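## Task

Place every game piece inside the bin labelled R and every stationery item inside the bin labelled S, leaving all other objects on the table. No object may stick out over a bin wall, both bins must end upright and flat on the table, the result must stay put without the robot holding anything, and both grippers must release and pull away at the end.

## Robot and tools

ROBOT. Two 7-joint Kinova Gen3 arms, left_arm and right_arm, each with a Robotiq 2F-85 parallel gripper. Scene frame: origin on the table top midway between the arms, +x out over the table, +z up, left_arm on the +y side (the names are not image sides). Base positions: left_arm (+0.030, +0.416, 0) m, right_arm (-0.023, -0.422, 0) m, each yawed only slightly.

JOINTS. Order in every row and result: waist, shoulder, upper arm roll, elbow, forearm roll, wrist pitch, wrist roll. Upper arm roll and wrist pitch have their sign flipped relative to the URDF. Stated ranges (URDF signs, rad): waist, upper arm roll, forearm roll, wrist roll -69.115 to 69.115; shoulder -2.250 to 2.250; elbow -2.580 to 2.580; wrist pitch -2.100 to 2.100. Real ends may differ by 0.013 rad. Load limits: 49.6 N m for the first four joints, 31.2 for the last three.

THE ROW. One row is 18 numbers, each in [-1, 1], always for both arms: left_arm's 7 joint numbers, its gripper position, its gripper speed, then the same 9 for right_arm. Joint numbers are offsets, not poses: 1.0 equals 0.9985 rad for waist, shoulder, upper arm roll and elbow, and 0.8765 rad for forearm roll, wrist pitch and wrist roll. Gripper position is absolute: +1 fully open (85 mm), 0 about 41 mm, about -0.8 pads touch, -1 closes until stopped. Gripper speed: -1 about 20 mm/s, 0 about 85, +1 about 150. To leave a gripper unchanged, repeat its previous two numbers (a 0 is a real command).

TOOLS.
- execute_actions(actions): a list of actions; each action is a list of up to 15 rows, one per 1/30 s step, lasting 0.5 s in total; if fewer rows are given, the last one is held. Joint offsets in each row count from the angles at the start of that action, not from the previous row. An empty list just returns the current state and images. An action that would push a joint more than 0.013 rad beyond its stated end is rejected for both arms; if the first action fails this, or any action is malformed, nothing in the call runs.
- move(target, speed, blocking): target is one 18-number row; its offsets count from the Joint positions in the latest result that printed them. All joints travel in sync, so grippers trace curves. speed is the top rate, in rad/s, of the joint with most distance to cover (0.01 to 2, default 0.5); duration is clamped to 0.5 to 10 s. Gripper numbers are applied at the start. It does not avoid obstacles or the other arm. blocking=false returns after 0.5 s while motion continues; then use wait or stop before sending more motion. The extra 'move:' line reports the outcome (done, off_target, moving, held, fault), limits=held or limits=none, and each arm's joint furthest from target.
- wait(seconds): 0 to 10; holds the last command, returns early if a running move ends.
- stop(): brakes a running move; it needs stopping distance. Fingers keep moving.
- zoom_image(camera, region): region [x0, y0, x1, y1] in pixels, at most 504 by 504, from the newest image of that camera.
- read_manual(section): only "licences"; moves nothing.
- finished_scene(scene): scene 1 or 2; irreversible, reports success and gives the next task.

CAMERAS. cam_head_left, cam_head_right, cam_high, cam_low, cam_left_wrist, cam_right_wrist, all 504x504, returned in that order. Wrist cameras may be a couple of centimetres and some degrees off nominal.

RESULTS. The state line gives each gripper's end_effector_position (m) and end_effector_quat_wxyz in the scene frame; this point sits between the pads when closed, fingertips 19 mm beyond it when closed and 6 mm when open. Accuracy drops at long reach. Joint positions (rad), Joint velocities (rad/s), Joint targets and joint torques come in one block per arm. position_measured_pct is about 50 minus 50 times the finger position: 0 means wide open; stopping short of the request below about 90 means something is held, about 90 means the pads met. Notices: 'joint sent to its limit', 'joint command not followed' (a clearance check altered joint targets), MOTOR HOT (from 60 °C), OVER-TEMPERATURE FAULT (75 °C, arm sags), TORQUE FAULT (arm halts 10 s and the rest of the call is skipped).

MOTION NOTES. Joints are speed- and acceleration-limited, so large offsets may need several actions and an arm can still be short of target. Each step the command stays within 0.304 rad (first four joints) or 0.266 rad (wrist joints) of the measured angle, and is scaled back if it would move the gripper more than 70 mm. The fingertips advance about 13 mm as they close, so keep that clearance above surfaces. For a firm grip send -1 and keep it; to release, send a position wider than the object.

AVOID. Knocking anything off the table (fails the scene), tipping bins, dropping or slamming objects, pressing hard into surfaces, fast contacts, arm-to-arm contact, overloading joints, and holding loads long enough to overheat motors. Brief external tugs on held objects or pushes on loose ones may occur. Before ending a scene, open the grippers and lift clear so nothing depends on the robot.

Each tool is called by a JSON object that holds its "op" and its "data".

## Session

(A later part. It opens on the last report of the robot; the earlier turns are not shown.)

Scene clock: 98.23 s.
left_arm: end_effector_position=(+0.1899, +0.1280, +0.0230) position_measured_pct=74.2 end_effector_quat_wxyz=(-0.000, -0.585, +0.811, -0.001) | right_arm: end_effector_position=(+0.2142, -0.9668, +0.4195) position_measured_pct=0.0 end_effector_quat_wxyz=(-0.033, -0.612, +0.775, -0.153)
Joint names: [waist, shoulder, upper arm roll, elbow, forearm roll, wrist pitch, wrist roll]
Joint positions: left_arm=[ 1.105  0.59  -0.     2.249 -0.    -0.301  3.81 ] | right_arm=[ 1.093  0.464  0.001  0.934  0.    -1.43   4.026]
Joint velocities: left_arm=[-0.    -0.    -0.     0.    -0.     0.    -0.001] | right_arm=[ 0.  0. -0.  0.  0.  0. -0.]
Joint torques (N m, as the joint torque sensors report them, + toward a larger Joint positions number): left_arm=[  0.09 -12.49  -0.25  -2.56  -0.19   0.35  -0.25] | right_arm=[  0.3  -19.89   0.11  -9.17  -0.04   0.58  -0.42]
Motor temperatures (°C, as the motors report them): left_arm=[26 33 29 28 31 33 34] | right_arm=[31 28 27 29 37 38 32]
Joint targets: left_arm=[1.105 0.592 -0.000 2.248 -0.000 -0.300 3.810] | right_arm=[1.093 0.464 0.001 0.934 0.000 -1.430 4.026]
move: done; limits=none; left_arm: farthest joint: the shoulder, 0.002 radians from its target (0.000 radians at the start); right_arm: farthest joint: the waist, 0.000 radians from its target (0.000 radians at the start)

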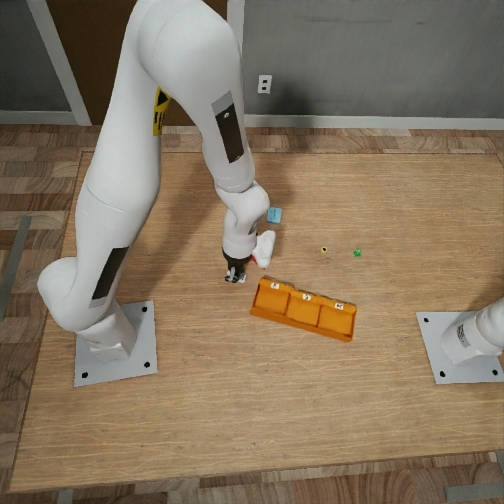

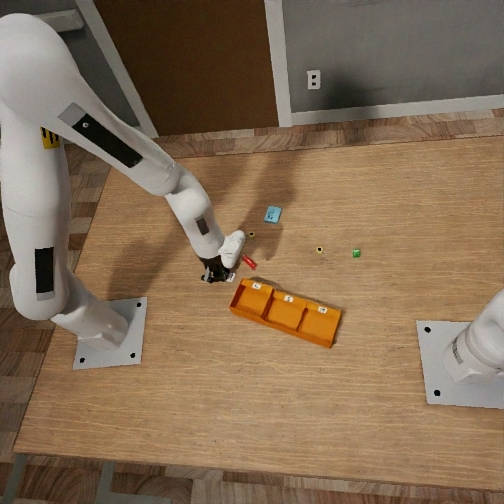

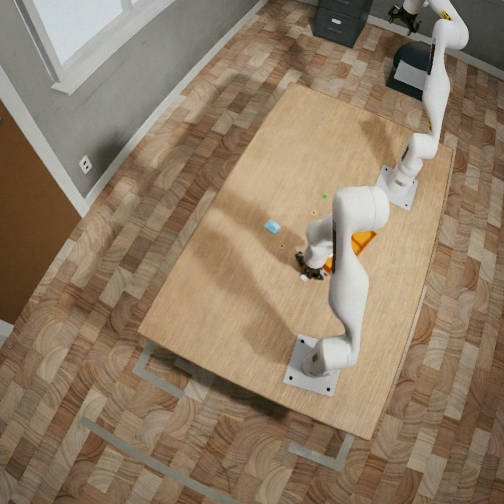

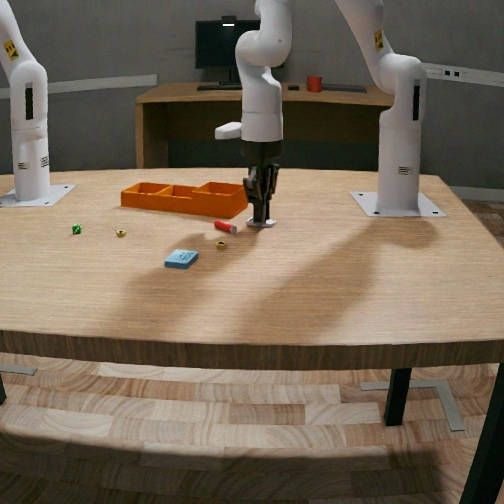

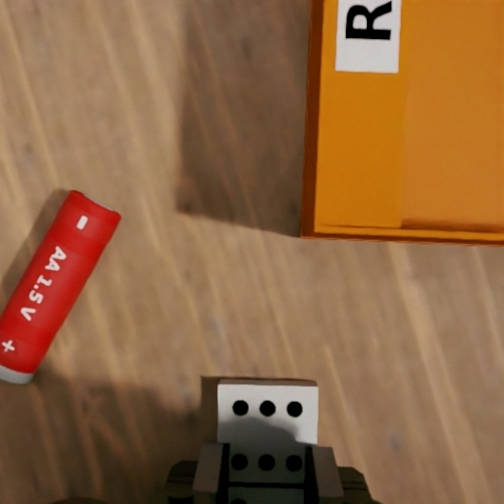

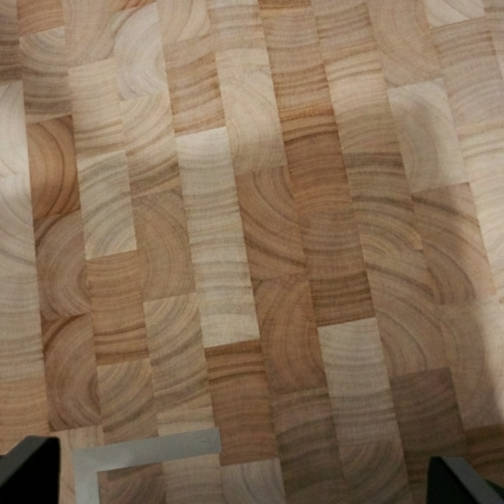

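{"op": "move", "data": {"target": [0,-0.212,0,-0.066,0,-0.317,0,-1,0, 0,0,0,0,0,0,0,1,0], "speed": 0.8}}

{"op": "move", "data": {"target": [0.313,0.073,0,-0.14,0,-0.078,0.357,-1,0, 0,0,0,0,0,0,0,1,0], "speed": 0.8}}

Scene clock: 118.07 s.
left_arm: end_effector_position=(+0.1898, +0.1281, +0.1014) position_measured_pct=74.2 end_effector_quat_wxyz=(-0.000, -0.585, +0.811, -0.000) | right_arm: end_effector_position=(+0.2142, -0.9668, +0.4195) position_measured_pct=0.0 end_effector_quat_wxyz=(-0.033, -0.612, +0.775, -0.153)
Joint names: [waist, shoulder, upper arm roll, elbow, forearm roll, wrist pitch, wrist roll]
Joint positions: left_arm=[ 1.105  0.379 -0.     2.183 -0.    -0.579  3.81 ] | right_arm=[ 1.093  0.464  0.001  0.934  0.    -1.43   4.026]
Joint velocities: left_arm=[ 0.    -0.003 -0.001  0.     0.     0.     0.001] | right_arm=[ 0.     0.001  0.     0.    -0.001  0.    -0.   ]
Joint torques (N m, as the joint torque sensors report them, + toward a larger Joint positions number): left_arm=[  0.19 -12.6   -0.18  -4.43  -0.21  -0.13  -0.27] | right_arm=[  0.13 -19.85   0.05  -9.26   0.02   0.76  -0.38]
Motor temperatures (°C, as the motors report them): left_arm=[26 33 29 28 31 33 34] | right_arm=[31 28 27 29 37 38 32]
Joint targets: left_arm=[1.105 0.379 -0.000 2.183 -0.000 -0.579 3.810] | right_arm=[1.093 0.464 0.001 0.934 0.000 -1.430 4.026]
move: done; limits=none; left_arm: farthest joint: the shoulder, 0.001 radians from its target (0.212 radians at the start); right_arm: farthest joint: the waist, 0.000 radians from its target (0.000 radians at the start)

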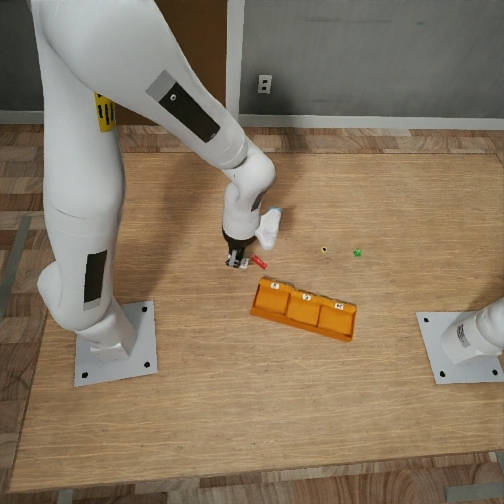

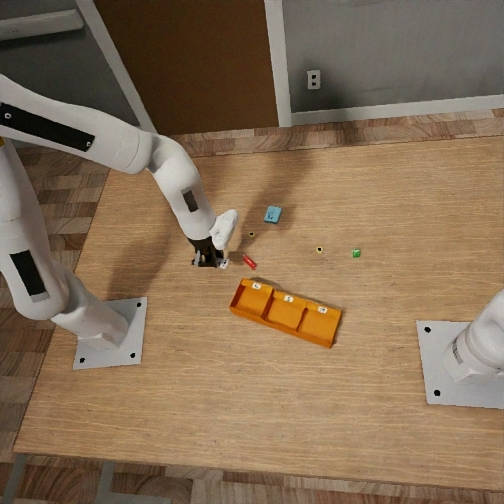

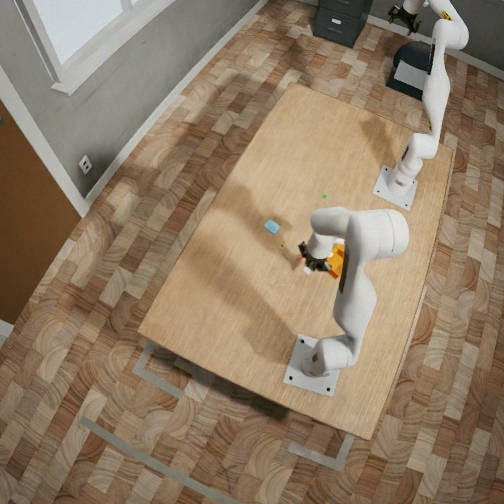

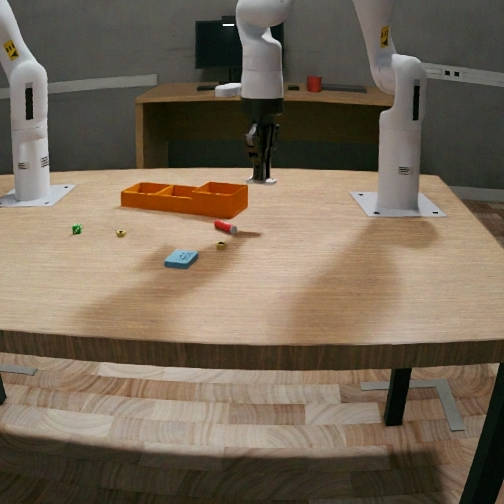

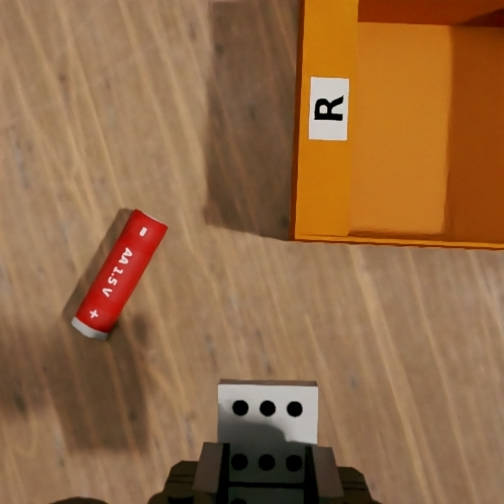

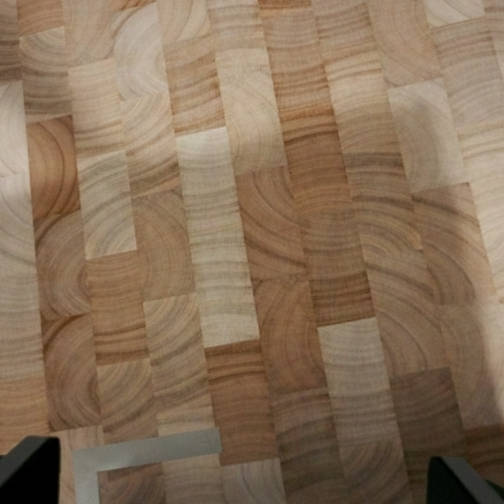

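Scene clock: 119.17 s.
left_arm: end_effector_position=(+0.1056, +0.0498, +0.1012) position_measured_pct=74.2 end_effector_quat_wxyz=(+0.000, -0.586, +0.811, +0.000) | right_arm: end_effector_position=(+0.2142, -0.9668, +0.4195) position_measured_pct=0.0 end_effector_quat_wxyz=(-0.033, -0.612, +0.775, -0.153)
Joint names: [waist, shoulder, upper arm roll, elbow, forearm roll, wrist pitch, wrist roll]
Joint positions: left_arm=[ 1.417  0.452 -0.     2.043 -0.    -0.648  4.123] | right_arm=[ 1.093  0.464  0.001  0.934  0.    -1.43   4.026]
Joint velocities: left_arm=[ 0.002 -0.     0.    -0.001  0.    -0.    -0.001] | right_arm=[ 0.002 -0.001  0.    -0.     0.001  0.     0.   ]
Joint torques (N m, as the joint torque sensors report them, + toward a larger Joint positions number): left_arm=[  0.02 -14.27  -0.25  -4.91  -0.18  -0.09  -0.29] | right_arm=[  0.17 -19.92   0.23  -9.14   0.     0.65  -0.34]
Motor temperatures (°C, as the motors report them): left_arm=[26 33 29 28 31 33 34] | right_arm=[31 28 27 29 37 38 32]
Joint targets: left_arm=[1.417 0.452 -0.000 2.043 -0.000 -0.648 4.123] | right_arm=[1.093 0.464 0.001 0.934 0.000 -1.430 4.026]
move: done; limits=none; left_arm: farthest joint: the waist, 0.001 radians from its target (0.313 radians at the start); right_arm: farthest joint: the waist, 0.000 radians from its target (0.000 radians at the start)

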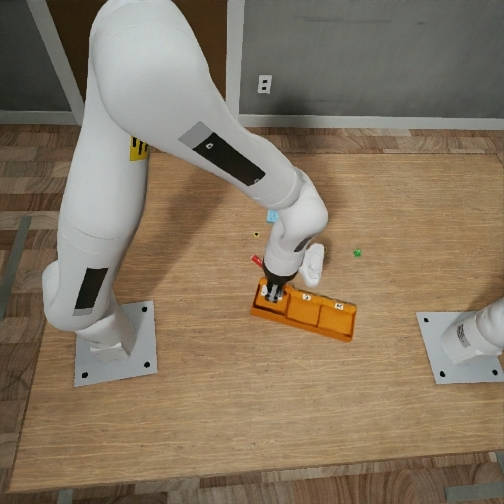

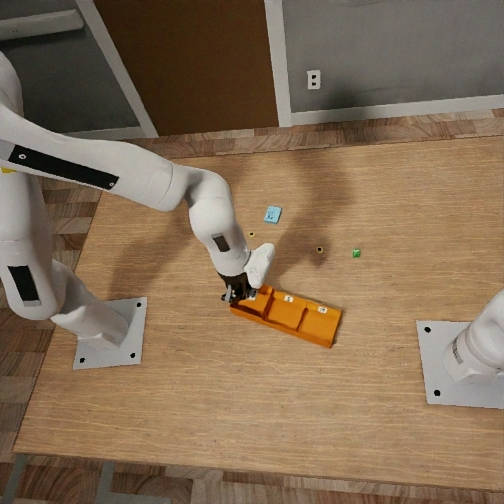

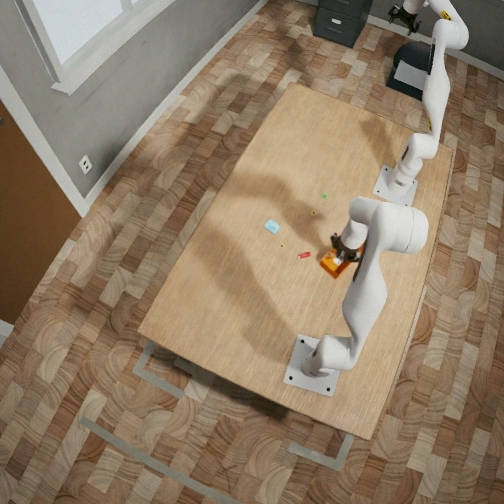

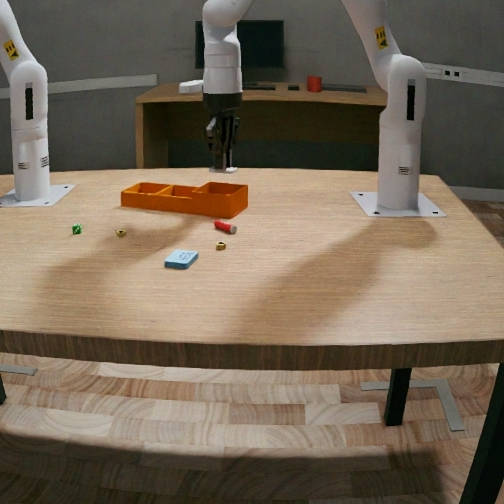

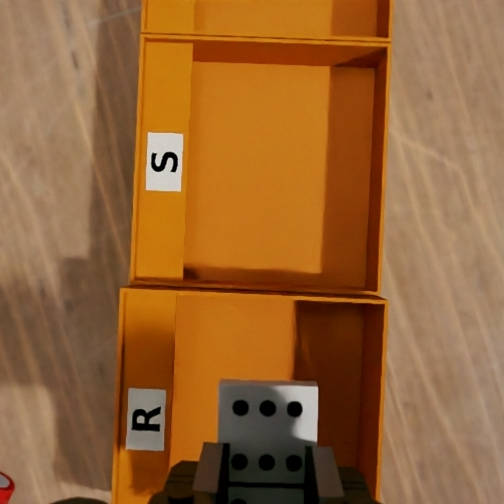

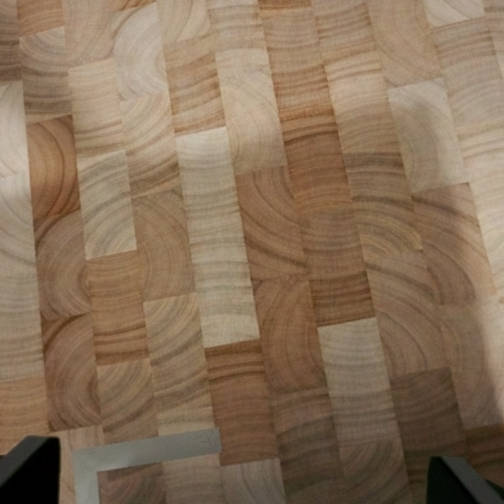

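{"op": "move", "data": {"target": [0,0.115,0,0.045,0,0.183,0,-1,0, 0,0,0,0,0,0,0,1,0]}}

{"op": "move", "data": {"target": [0,0,0,0,0,0,0,-0.25,0, 0,0,0,0,0,0,0,1,0]}}

{"op": "move", "data": {"target": [0,-0.14,0,-0.055,0,-0.22,0,-0.25,0, 0,0,0,0,0,0,0,1,0], "speed": 0.8}}

Scene clock: 127.70 s.
left_arm: end_effector_position=(+0.1057, +0.0497, +0.0508) position_measured_pct=74.2 end_effector_quat_wxyz=(-0.000, -0.586, +0.811, -0.000) | right_arm: end_effector_position=(+0.2142, -0.9668, +0.4195) position_measured_pct=0.0 end_effector_quat_wxyz=(-0.033, -0.612, +0.775, -0.153)
Joint names: [waist, shoulder, upper arm roll, elbow, forearm roll, wrist pitch, wrist roll]
Joint positions: left_arm=[ 1.417  0.566 -0.     2.088 -0.    -0.487  4.123] | right_arm=[ 1.093  0.464  0.001  0.934  0.    -1.43   4.026]
Joint velocities: left_arm=[ 0.     0.003  0.001 -0.    -0.001  0.001 -0.001] | right_arm=[ 0.002 -0.     0.    -0.    -0.001 -0.001  0.   ]
Joint torques (N m, as the joint torque sensors report them, + toward a larger Joint positions number): left_arm=[  0.17 -15.5   -0.28  -3.66  -0.15  -0.18  -0.22] | right_arm=[  0.11 -19.84   0.2   -9.24  -0.08   0.78  -0.37]
Motor temperatures (°C, as the motors report them): left_arm=[26 33 29 28 31 33 34] | right_arm=[31 28 27 29 37 38 32]
Joint targets: left_arm=[1.417 0.567 -0.000 2.088 -0.000 -0.487 4.123] | right_arm=[1.093 0.464 0.001 0.934 0.000 -1.430 4.026]
move: done; limits=none; left_arm: farthest joint: the waist, 0.000 radians from its target (0.000 radians at the start); right_arm: farthest joint: the waist, 0.000 radians from its target (0.000 radians at the start)

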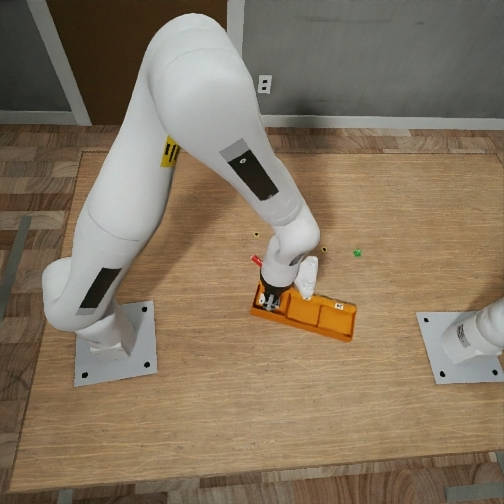

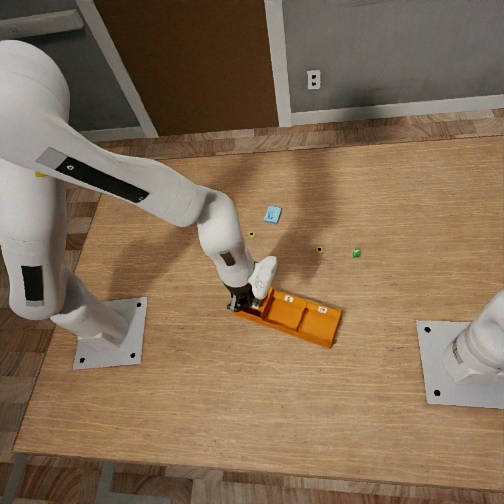

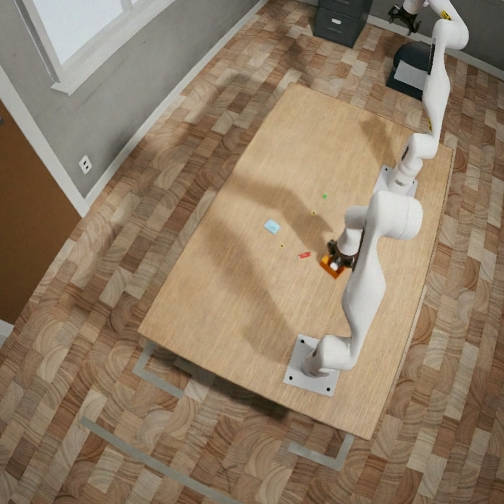

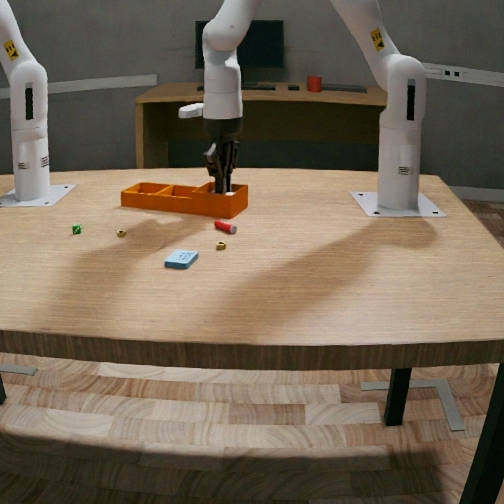

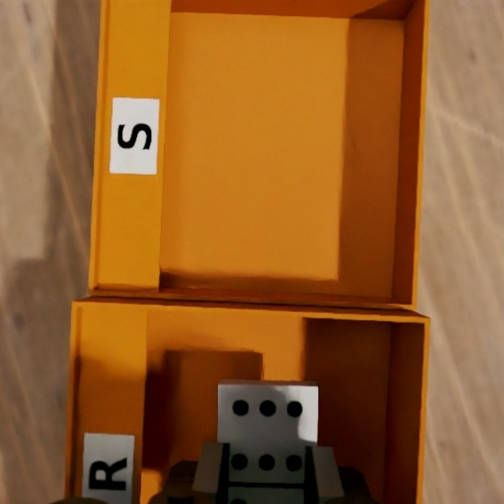

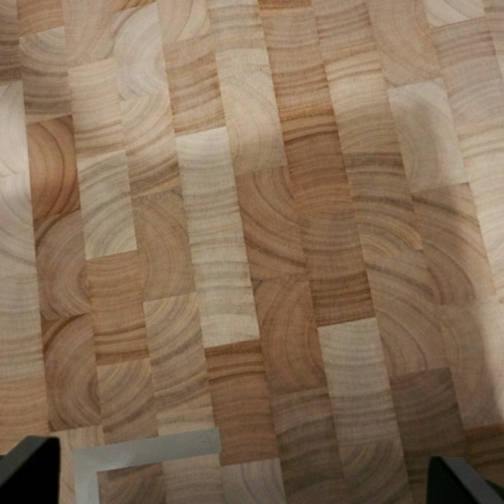

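Scene clock: 128.20 s.
left_arm: end_effector_position=(+0.1057, +0.0497, +0.0508) position_measured_pct=62.3 end_effector_quat_wxyz=(-0.000, -0.586, +0.811, -0.000) | right_arm: end_effector_position=(+0.2142, -0.9668, +0.4195) position_measured_pct=0.0 end_effector_quat_wxyz=(-0.033, -0.612, +0.775, -0.153)
Joint names: [waist, shoulder, upper arm roll, elbow, forearm roll, wrist pitch, wrist roll]
Joint positions: left_arm=[ 1.417  0.566 -0.     2.088 -0.    -0.487  4.123] | right_arm=[ 1.093  0.464  0.001  0.934  0.    -1.43   4.026]
Joint velocities: left_arm=[-0.001  0.     0.    -0.    -0.001 -0.001  0.001] | right_arm=[ 0.     0.001 -0.    -0.     0.001  0.001  0.   ]
Joint torques (N m, as the joint torque sensors report them, + toward a larger Joint positions number): left_arm=[  0.04 -15.18  -0.28  -3.74  -0.2   -0.04  -0.19] | right_arm=[  0.14 -19.83   0.07  -9.18   0.07   0.72  -0.33]
Motor temperatures (°C, as the motors report them): left_arm=[26 33 29 28 31 33 34] | right_arm=[31 28 27 29 37 38 32]
Joint targets: left_arm=[1.417 0.566 -0.000 2.088 -0.000 -0.487 4.123] | right_arm=[1.093 0.464 0.001 0.934 0.000 -1.430 4.026]
move: done; limits=none; left_arm: farthest joint: the waist, 0.000 radians from its target (0.000 radians at the start); right_arm: farthest joint: the waist, 0.000 radians from its target (0.000 radians at the start)

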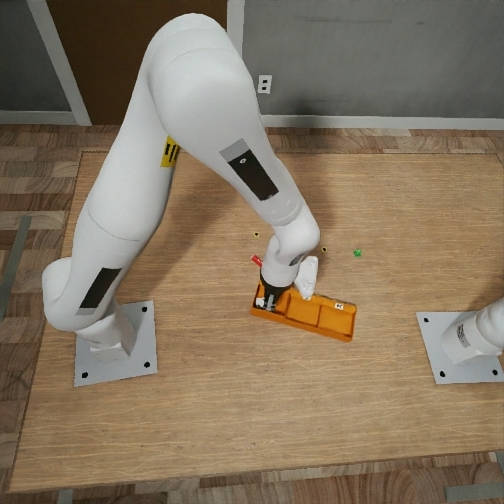

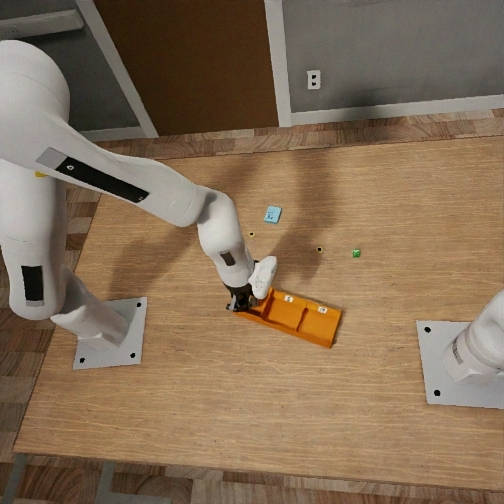

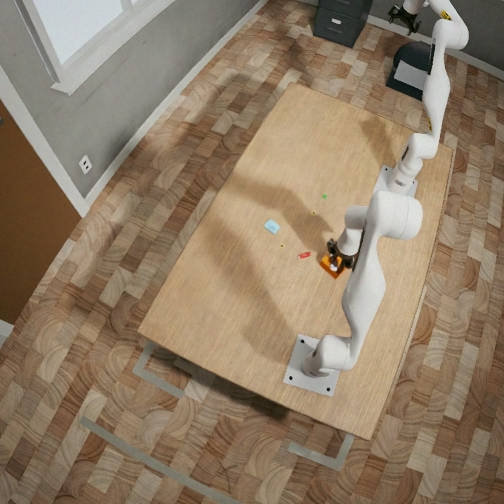

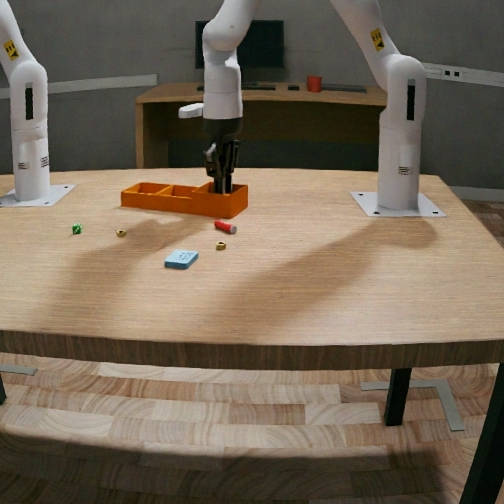

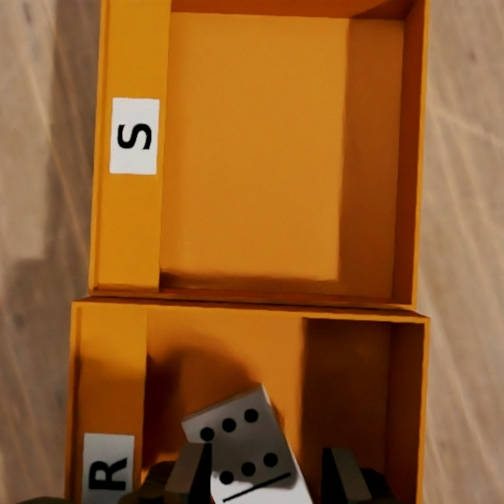

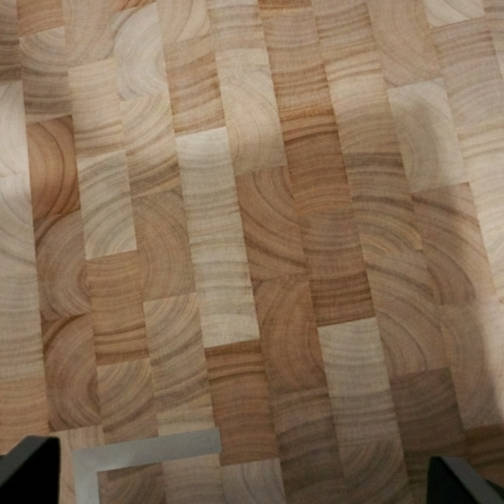

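Scene clock: 129.13 s.
left_arm: end_effector_position=(+0.1056, +0.0499, +0.1124) position_measured_pct=62.3 end_effector_quat_wxyz=(-0.000, -0.586, +0.811, -0.001) | right_arm: end_effector_position=(+0.2142, -0.9668, +0.4195) position_measured_pct=0.0 end_effector_quat_wxyz=(-0.033, -0.612, +0.775, -0.153)
Joint names: [waist, shoulder, upper arm roll, elbow, forearm roll, wrist pitch, wrist roll]
Joint positions: left_arm=[ 1.417  0.427 -0.     2.033 -0.    -0.68   4.123] | right_arm=[ 1.093  0.464  0.001  0.934  0.    -1.43   4.026]
Joint velocities: left_arm=[-0.    -0.003  0.002 -0.    -0.     0.     0.001] | right_arm=[-0.    -0.     0.    -0.001  0.     0.001 -0.   ]
Joint torques (N m, as the joint torque sensors report them, + toward a larger Joint positions number): left_arm=[  0.21 -14.14  -0.12  -5.24  -0.16  -0.1   -0.27] | right_arm=[  0.07 -19.7   -0.01  -9.15   0.06   0.7   -0.35]
Motor temperatures (°C, as the motors report them): left_arm=[26 33 29 28 31 33 34] | right_arm=[31 28 27 29 37 38 32]
Joint targets: left_arm=[1.417 0.427 -0.000 2.033 -0.000 -0.680 4.123] | right_arm=[1.093 0.464 0.001 0.934 0.000 -1.430 4.026]
move: done; limits=none; left_arm: farthest joint: the shoulder, 0.001 radians from its target (0.140 radians at the start); right_arm: farthest joint: the waist, 0.000 radians from its target (0.000 radians at the start)

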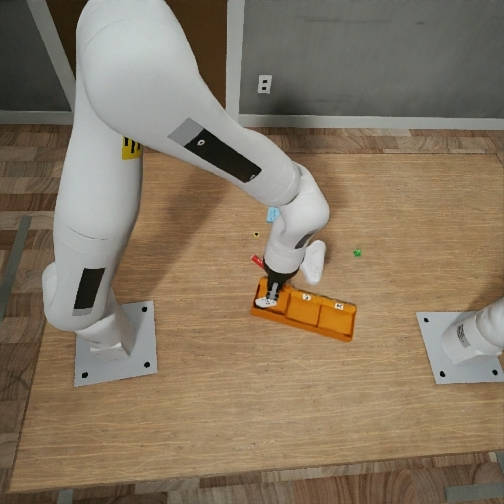

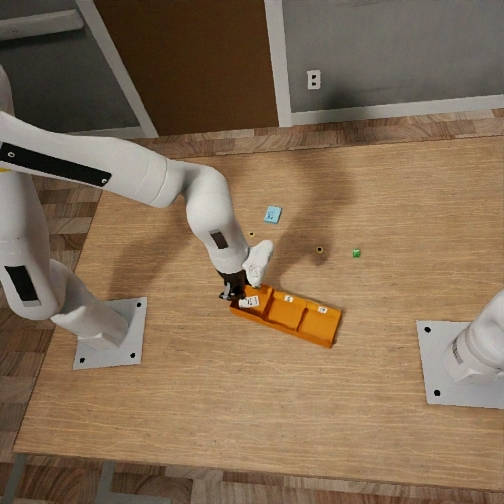

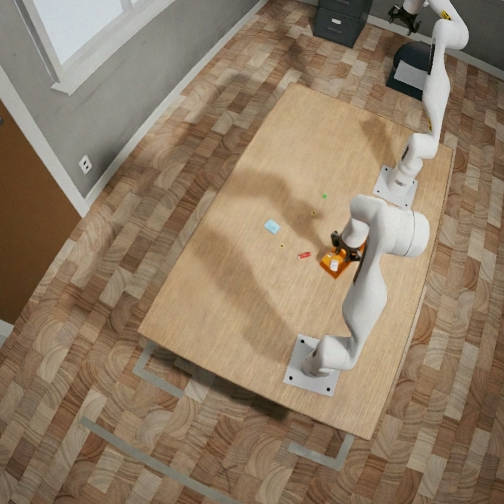

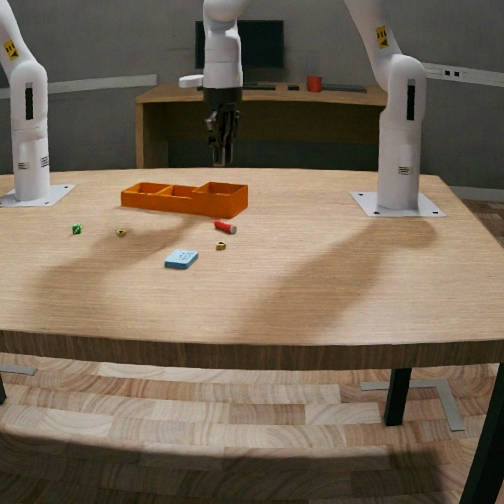

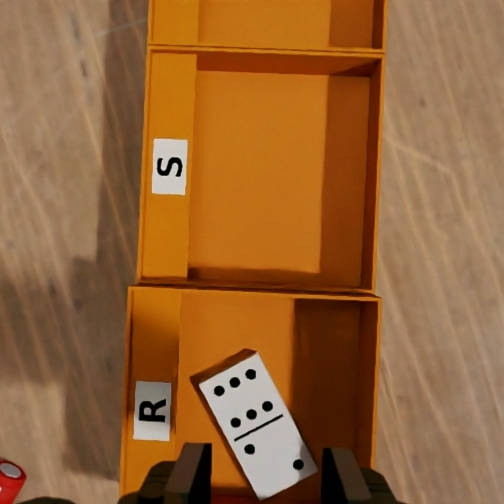

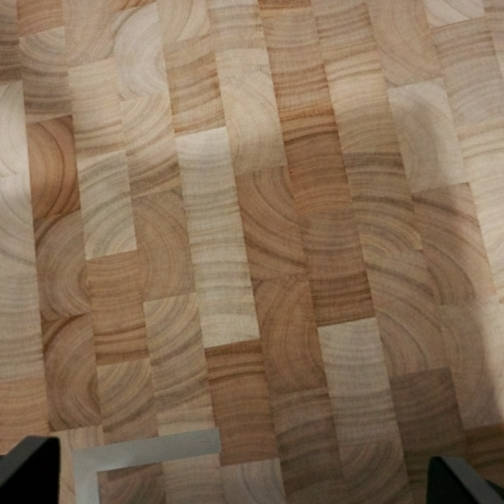

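{"op": "move", "data": {"target": [-0.484,0.243,0,-0.475,0,-0.266,1,0.3,0.5, 0,0,0,0,0,0,0,1,0], "speed": 1.0}}

{"op": "move", "data": {"target": [0,0,0,0,0,0,0.31,0.3,0.5, 0,0,0,0,0,0,0,1,0], "speed": 1.0}}

Scene clock: 139.97 s.
left_arm: end_effector_position=(+0.3608, +0.0266, +0.1115) position_measured_pct=34.9 end_effector_quat_wxyz=(+0.000, +0.965, -0.262, +0.000) | right_arm: end_effector_position=(+0.2142, -0.9668, +0.4195) position_measured_pct=0.0 end_effector_quat_wxyz=(-0.033, -0.612, +0.775, -0.153)
Joint names: [waist, shoulder, upper arm roll, elbow, forearm roll, wrist pitch, wrist roll]
Joint positions: left_arm=[ 0.934  0.669  0.     1.559 -0.    -0.913  4.999] | right_arm=[ 1.093  0.464  0.001  0.934  0.    -1.43   4.026]
Joint velocities: left_arm=[-0.003  0.     0.    -0.    -0.    -0.     0.001] | right_arm=[ 0.  0. -0.  0.  0.  0. -0.]
Joint torques (N m, as the joint torque sensors report them, + toward a larger Joint positions number): left_arm=[  0.05 -19.49  -0.27  -6.63  -0.19  -0.07  -0.32] | right_arm=[ -0.02 -19.81   0.    -9.07   0.     0.76  -0.33]
Motor temperatures (°C, as the motors report them): left_arm=[26 33 29 28 31 33 34] | right_arm=[31 28 27 29 37 38 32]
Joint targets: left_arm=[0.934 0.670 -0.000 1.559 -0.000 -0.913 4.999] | right_arm=[1.093 0.464 0.001 0.934 0.000 -1.430 4.026]
move: done; limits=none; left_arm: farthest joint: the waist, 0.000 radians from its target (0.483 radians at the start); right_arm: farthest joint: the waist, 0.000 radians from its target (0.000 radians at the start)

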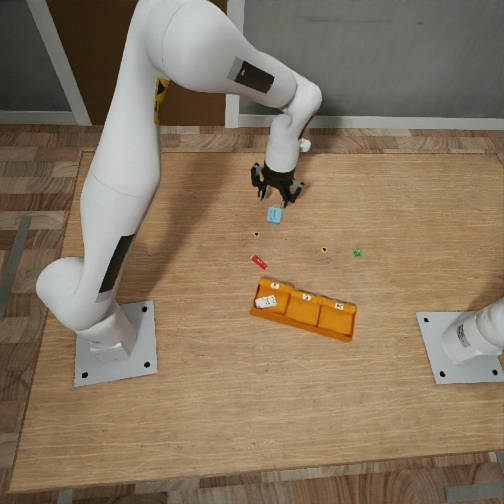

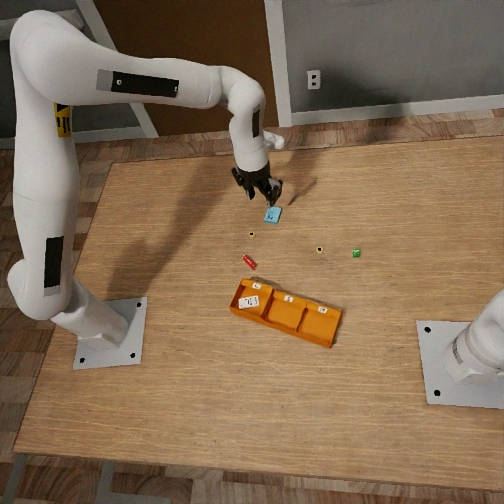

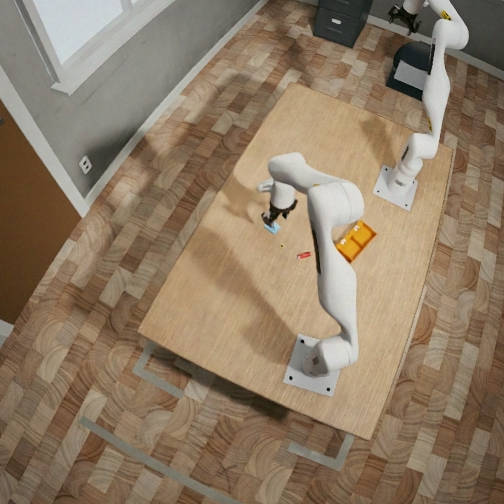

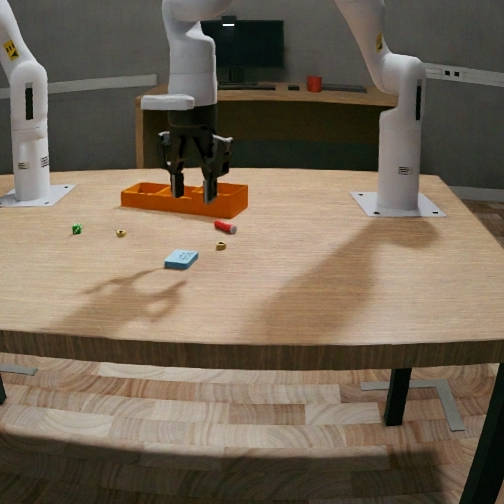

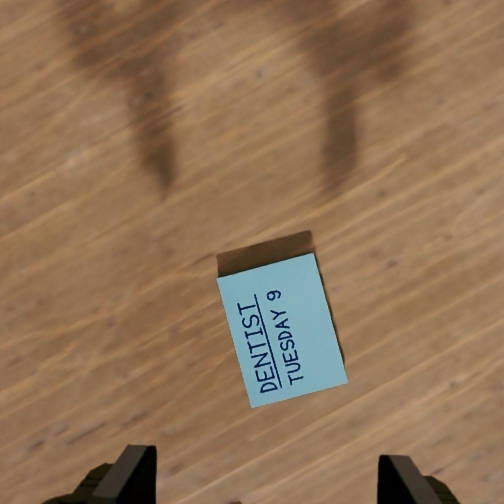

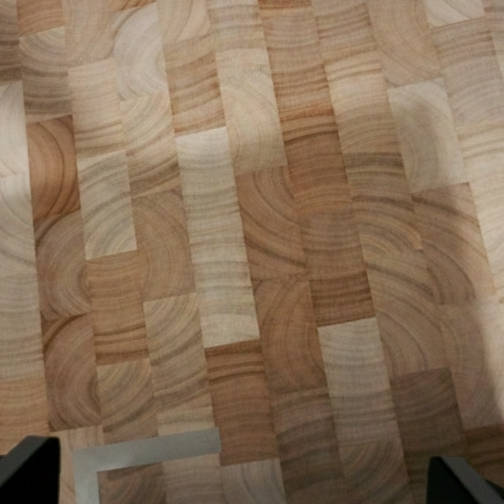

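Scene clock: 140.80 s.
left_arm: end_effector_position=(+0.3608, +0.0266, +0.1115) position_measured_pct=34.9 end_effector_quat_wxyz=(+0.000, +0.992, -0.129, +0.000) | right_arm: end_effector_position=(+0.2142, -0.9668, +0.4195) position_measured_pct=0.0 end_effector_quat_wxyz=(-0.033, -0.612, +0.775, -0.153)
Joint names: [waist, shoulder, upper arm roll, elbow, forearm roll, wrist pitch, wrist roll]
Joint positions: left_arm=[ 0.934  0.669 -0.     1.559 -0.    -0.913  5.271] | right_arm=[ 1.093  0.464  0.001  0.934  0.    -1.43   4.026]
Joint velocities: left_arm=[-0.001 -0.001 -0.001  0.001 -0.001 -0.     0.001] | right_arm=[-0.    -0.    -0.     0.001  0.    -0.001  0.   ]
Joint torques (N m, as the joint torque sensors report them, + toward a larger Joint positions number): left_arm=[  0.14 -19.87  -0.24  -6.63  -0.25  -0.14  -0.21] | right_arm=[  0.13 -20.13   0.16  -9.17   0.03   0.67  -0.31]
Motor temperatures (°C, as the motors report them): left_arm=[26 33 29 28 31 33 34] | right_arm=[31 28 27 29 37 38 32]
Joint targets: left_arm=[0.934 0.669 0.000 1.559 -0.000 -0.913 5.271] | right_arm=[1.093 0.464 0.001 0.934 0.000 -1.430 4.026]
move: done; limits=none; left_arm: farthest joint: the waist, 0.000 radians from its target (0.000 radians at the start); right_arm: farthest joint: the waist, 0.000 radians from its target (0.000 radians at the start)

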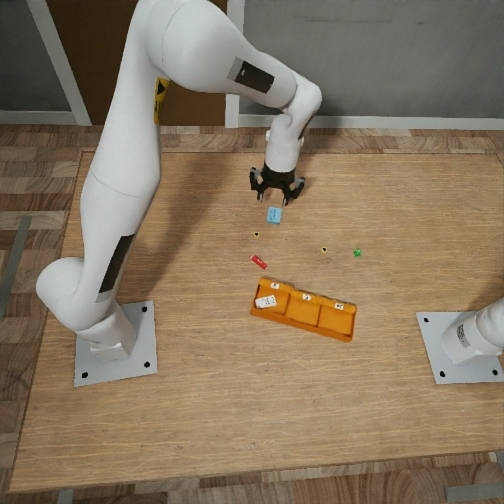

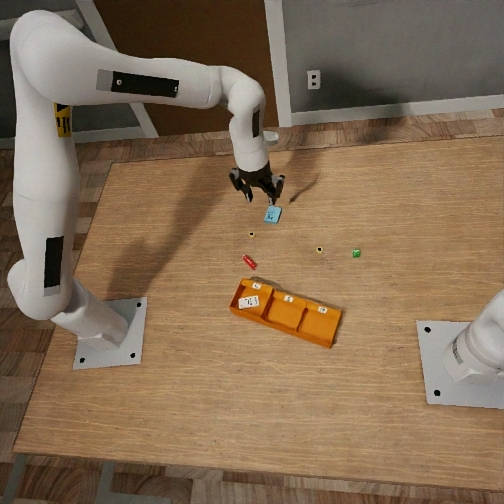

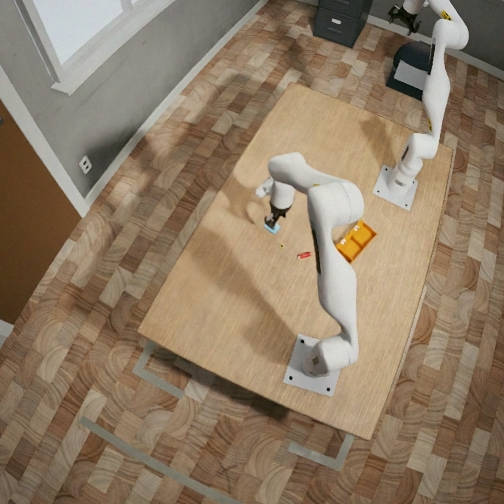

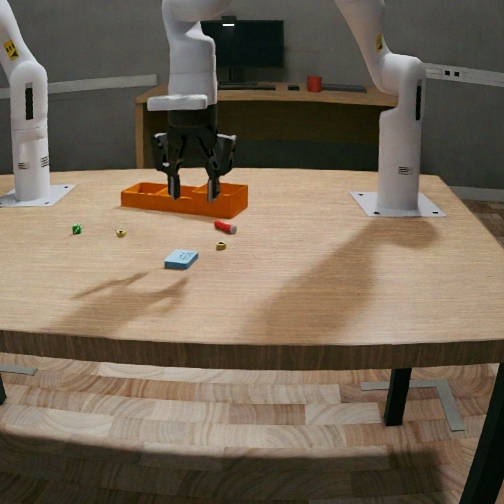

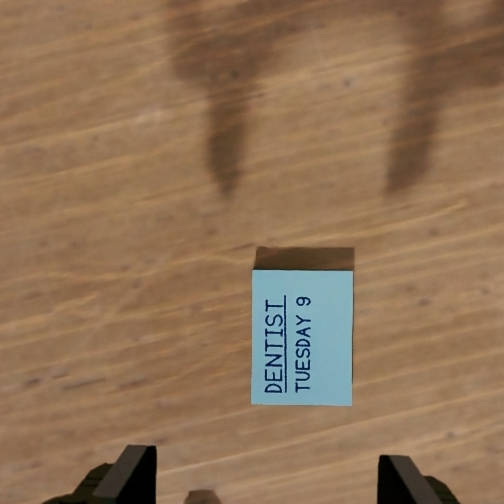

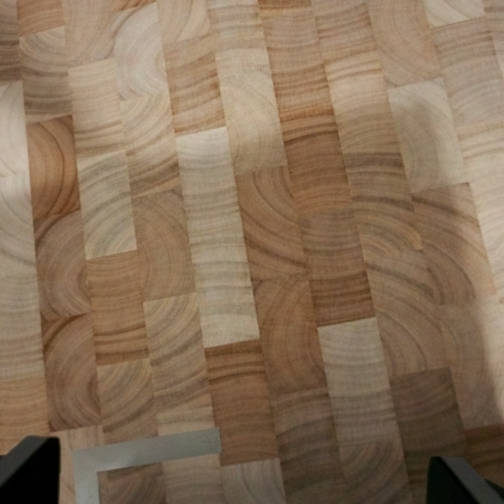

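{"op": "move", "data": {"target": [-0.005,0.101,0,-0.087,0,0.015,0,0.3,0.5, 0,0,0,0,0,0,0,1,0], "speed": 0.8}}

Scene clock: 149.80 s.
left_arm: end_effector_position=(+0.3827, +0.0072, +0.0802) position_measured_pct=34.9 end_effector_quat_wxyz=(-0.000, +0.992, -0.127, -0.000) | right_arm: end_effector_position=(+0.2142, -0.9668, +0.4195) position_measured_pct=0.0 end_effector_quat_wxyz=(-0.033, -0.612, +0.775, -0.153)
Joint names: [waist, shoulder, upper arm roll, elbow, forearm roll, wrist pitch, wrist roll]
Joint positions: left_arm=[ 0.929  0.77   0.     1.472 -0.    -0.9    5.271] | right_arm=[ 1.093  0.464  0.001  0.934  0.    -1.43   4.026]
Joint velocities: left_arm=[ 0.     0.003  0.    -0.    -0.    -0.    -0.   ] | right_arm=[ 0.002  0.001 -0.     0.     0.001  0.001 -0.   ]
Joint torques (N m, as the joint torque sensors report them, + toward a larger Joint positions number): left_arm=[  0.27 -21.19  -0.34  -6.46  -0.2   -0.19  -0.14] | right_arm=[  0.07 -19.92   0.21  -9.12  -0.05   0.69  -0.36]
Motor temperatures (°C, as the motors report them): left_arm=[26 33 29 28 31 33 34] | right_arm=[31 28 27 29 37 38 32]
Joint targets: left_arm=[0.929 0.770 -0.000 1.472 -0.000 -0.900 5.271] | right_arm=[1.093 0.464 0.001 0.934 0.000 -1.430 4.026]
move: done; limits=none; left_arm: farthest joint: the waist, 0.000 radians from its target (0.005 radians at the start); right_arm: farthest joint: the waist, 0.000 radians from its target (0.000 radians at the start)

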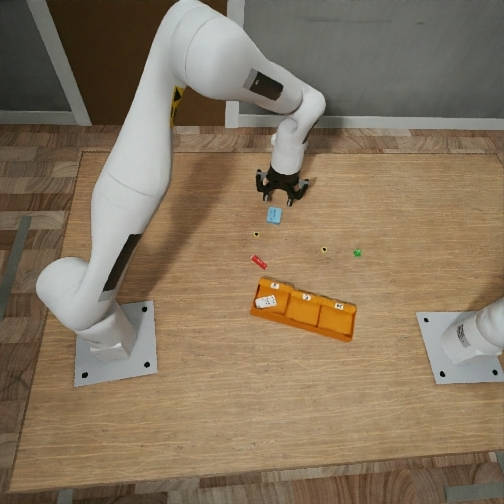

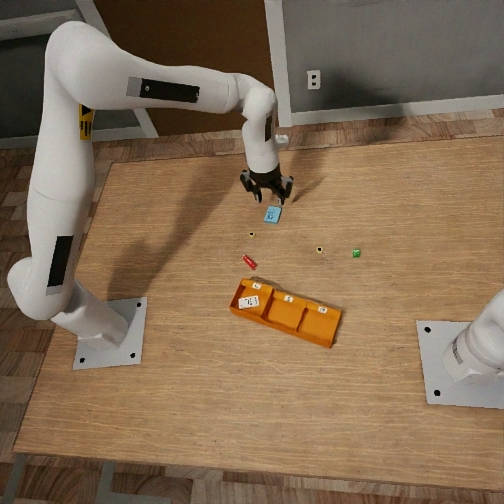

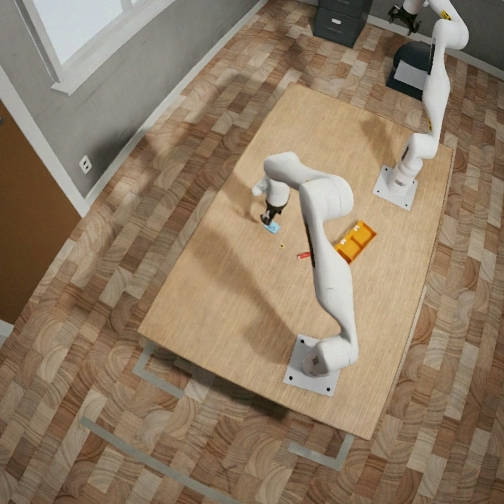

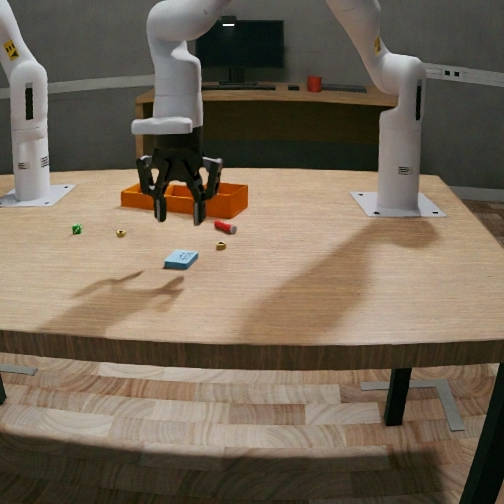

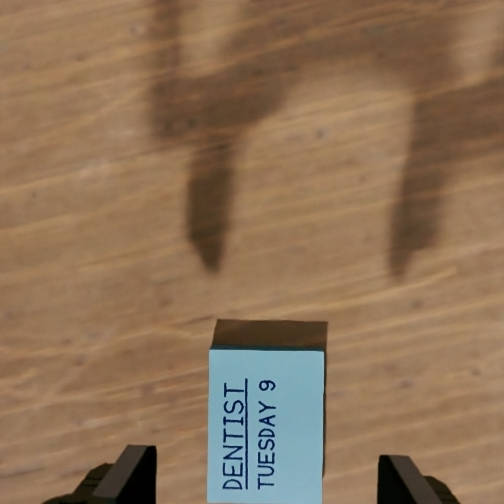

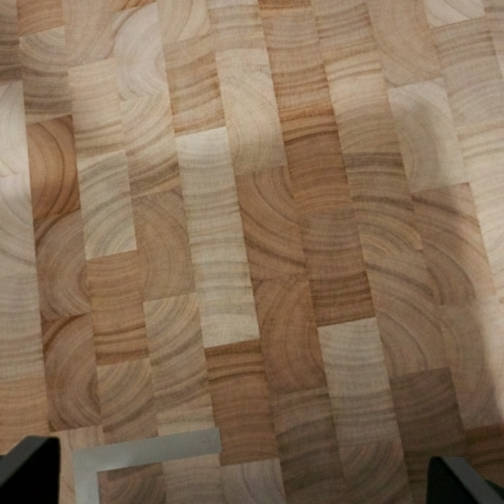

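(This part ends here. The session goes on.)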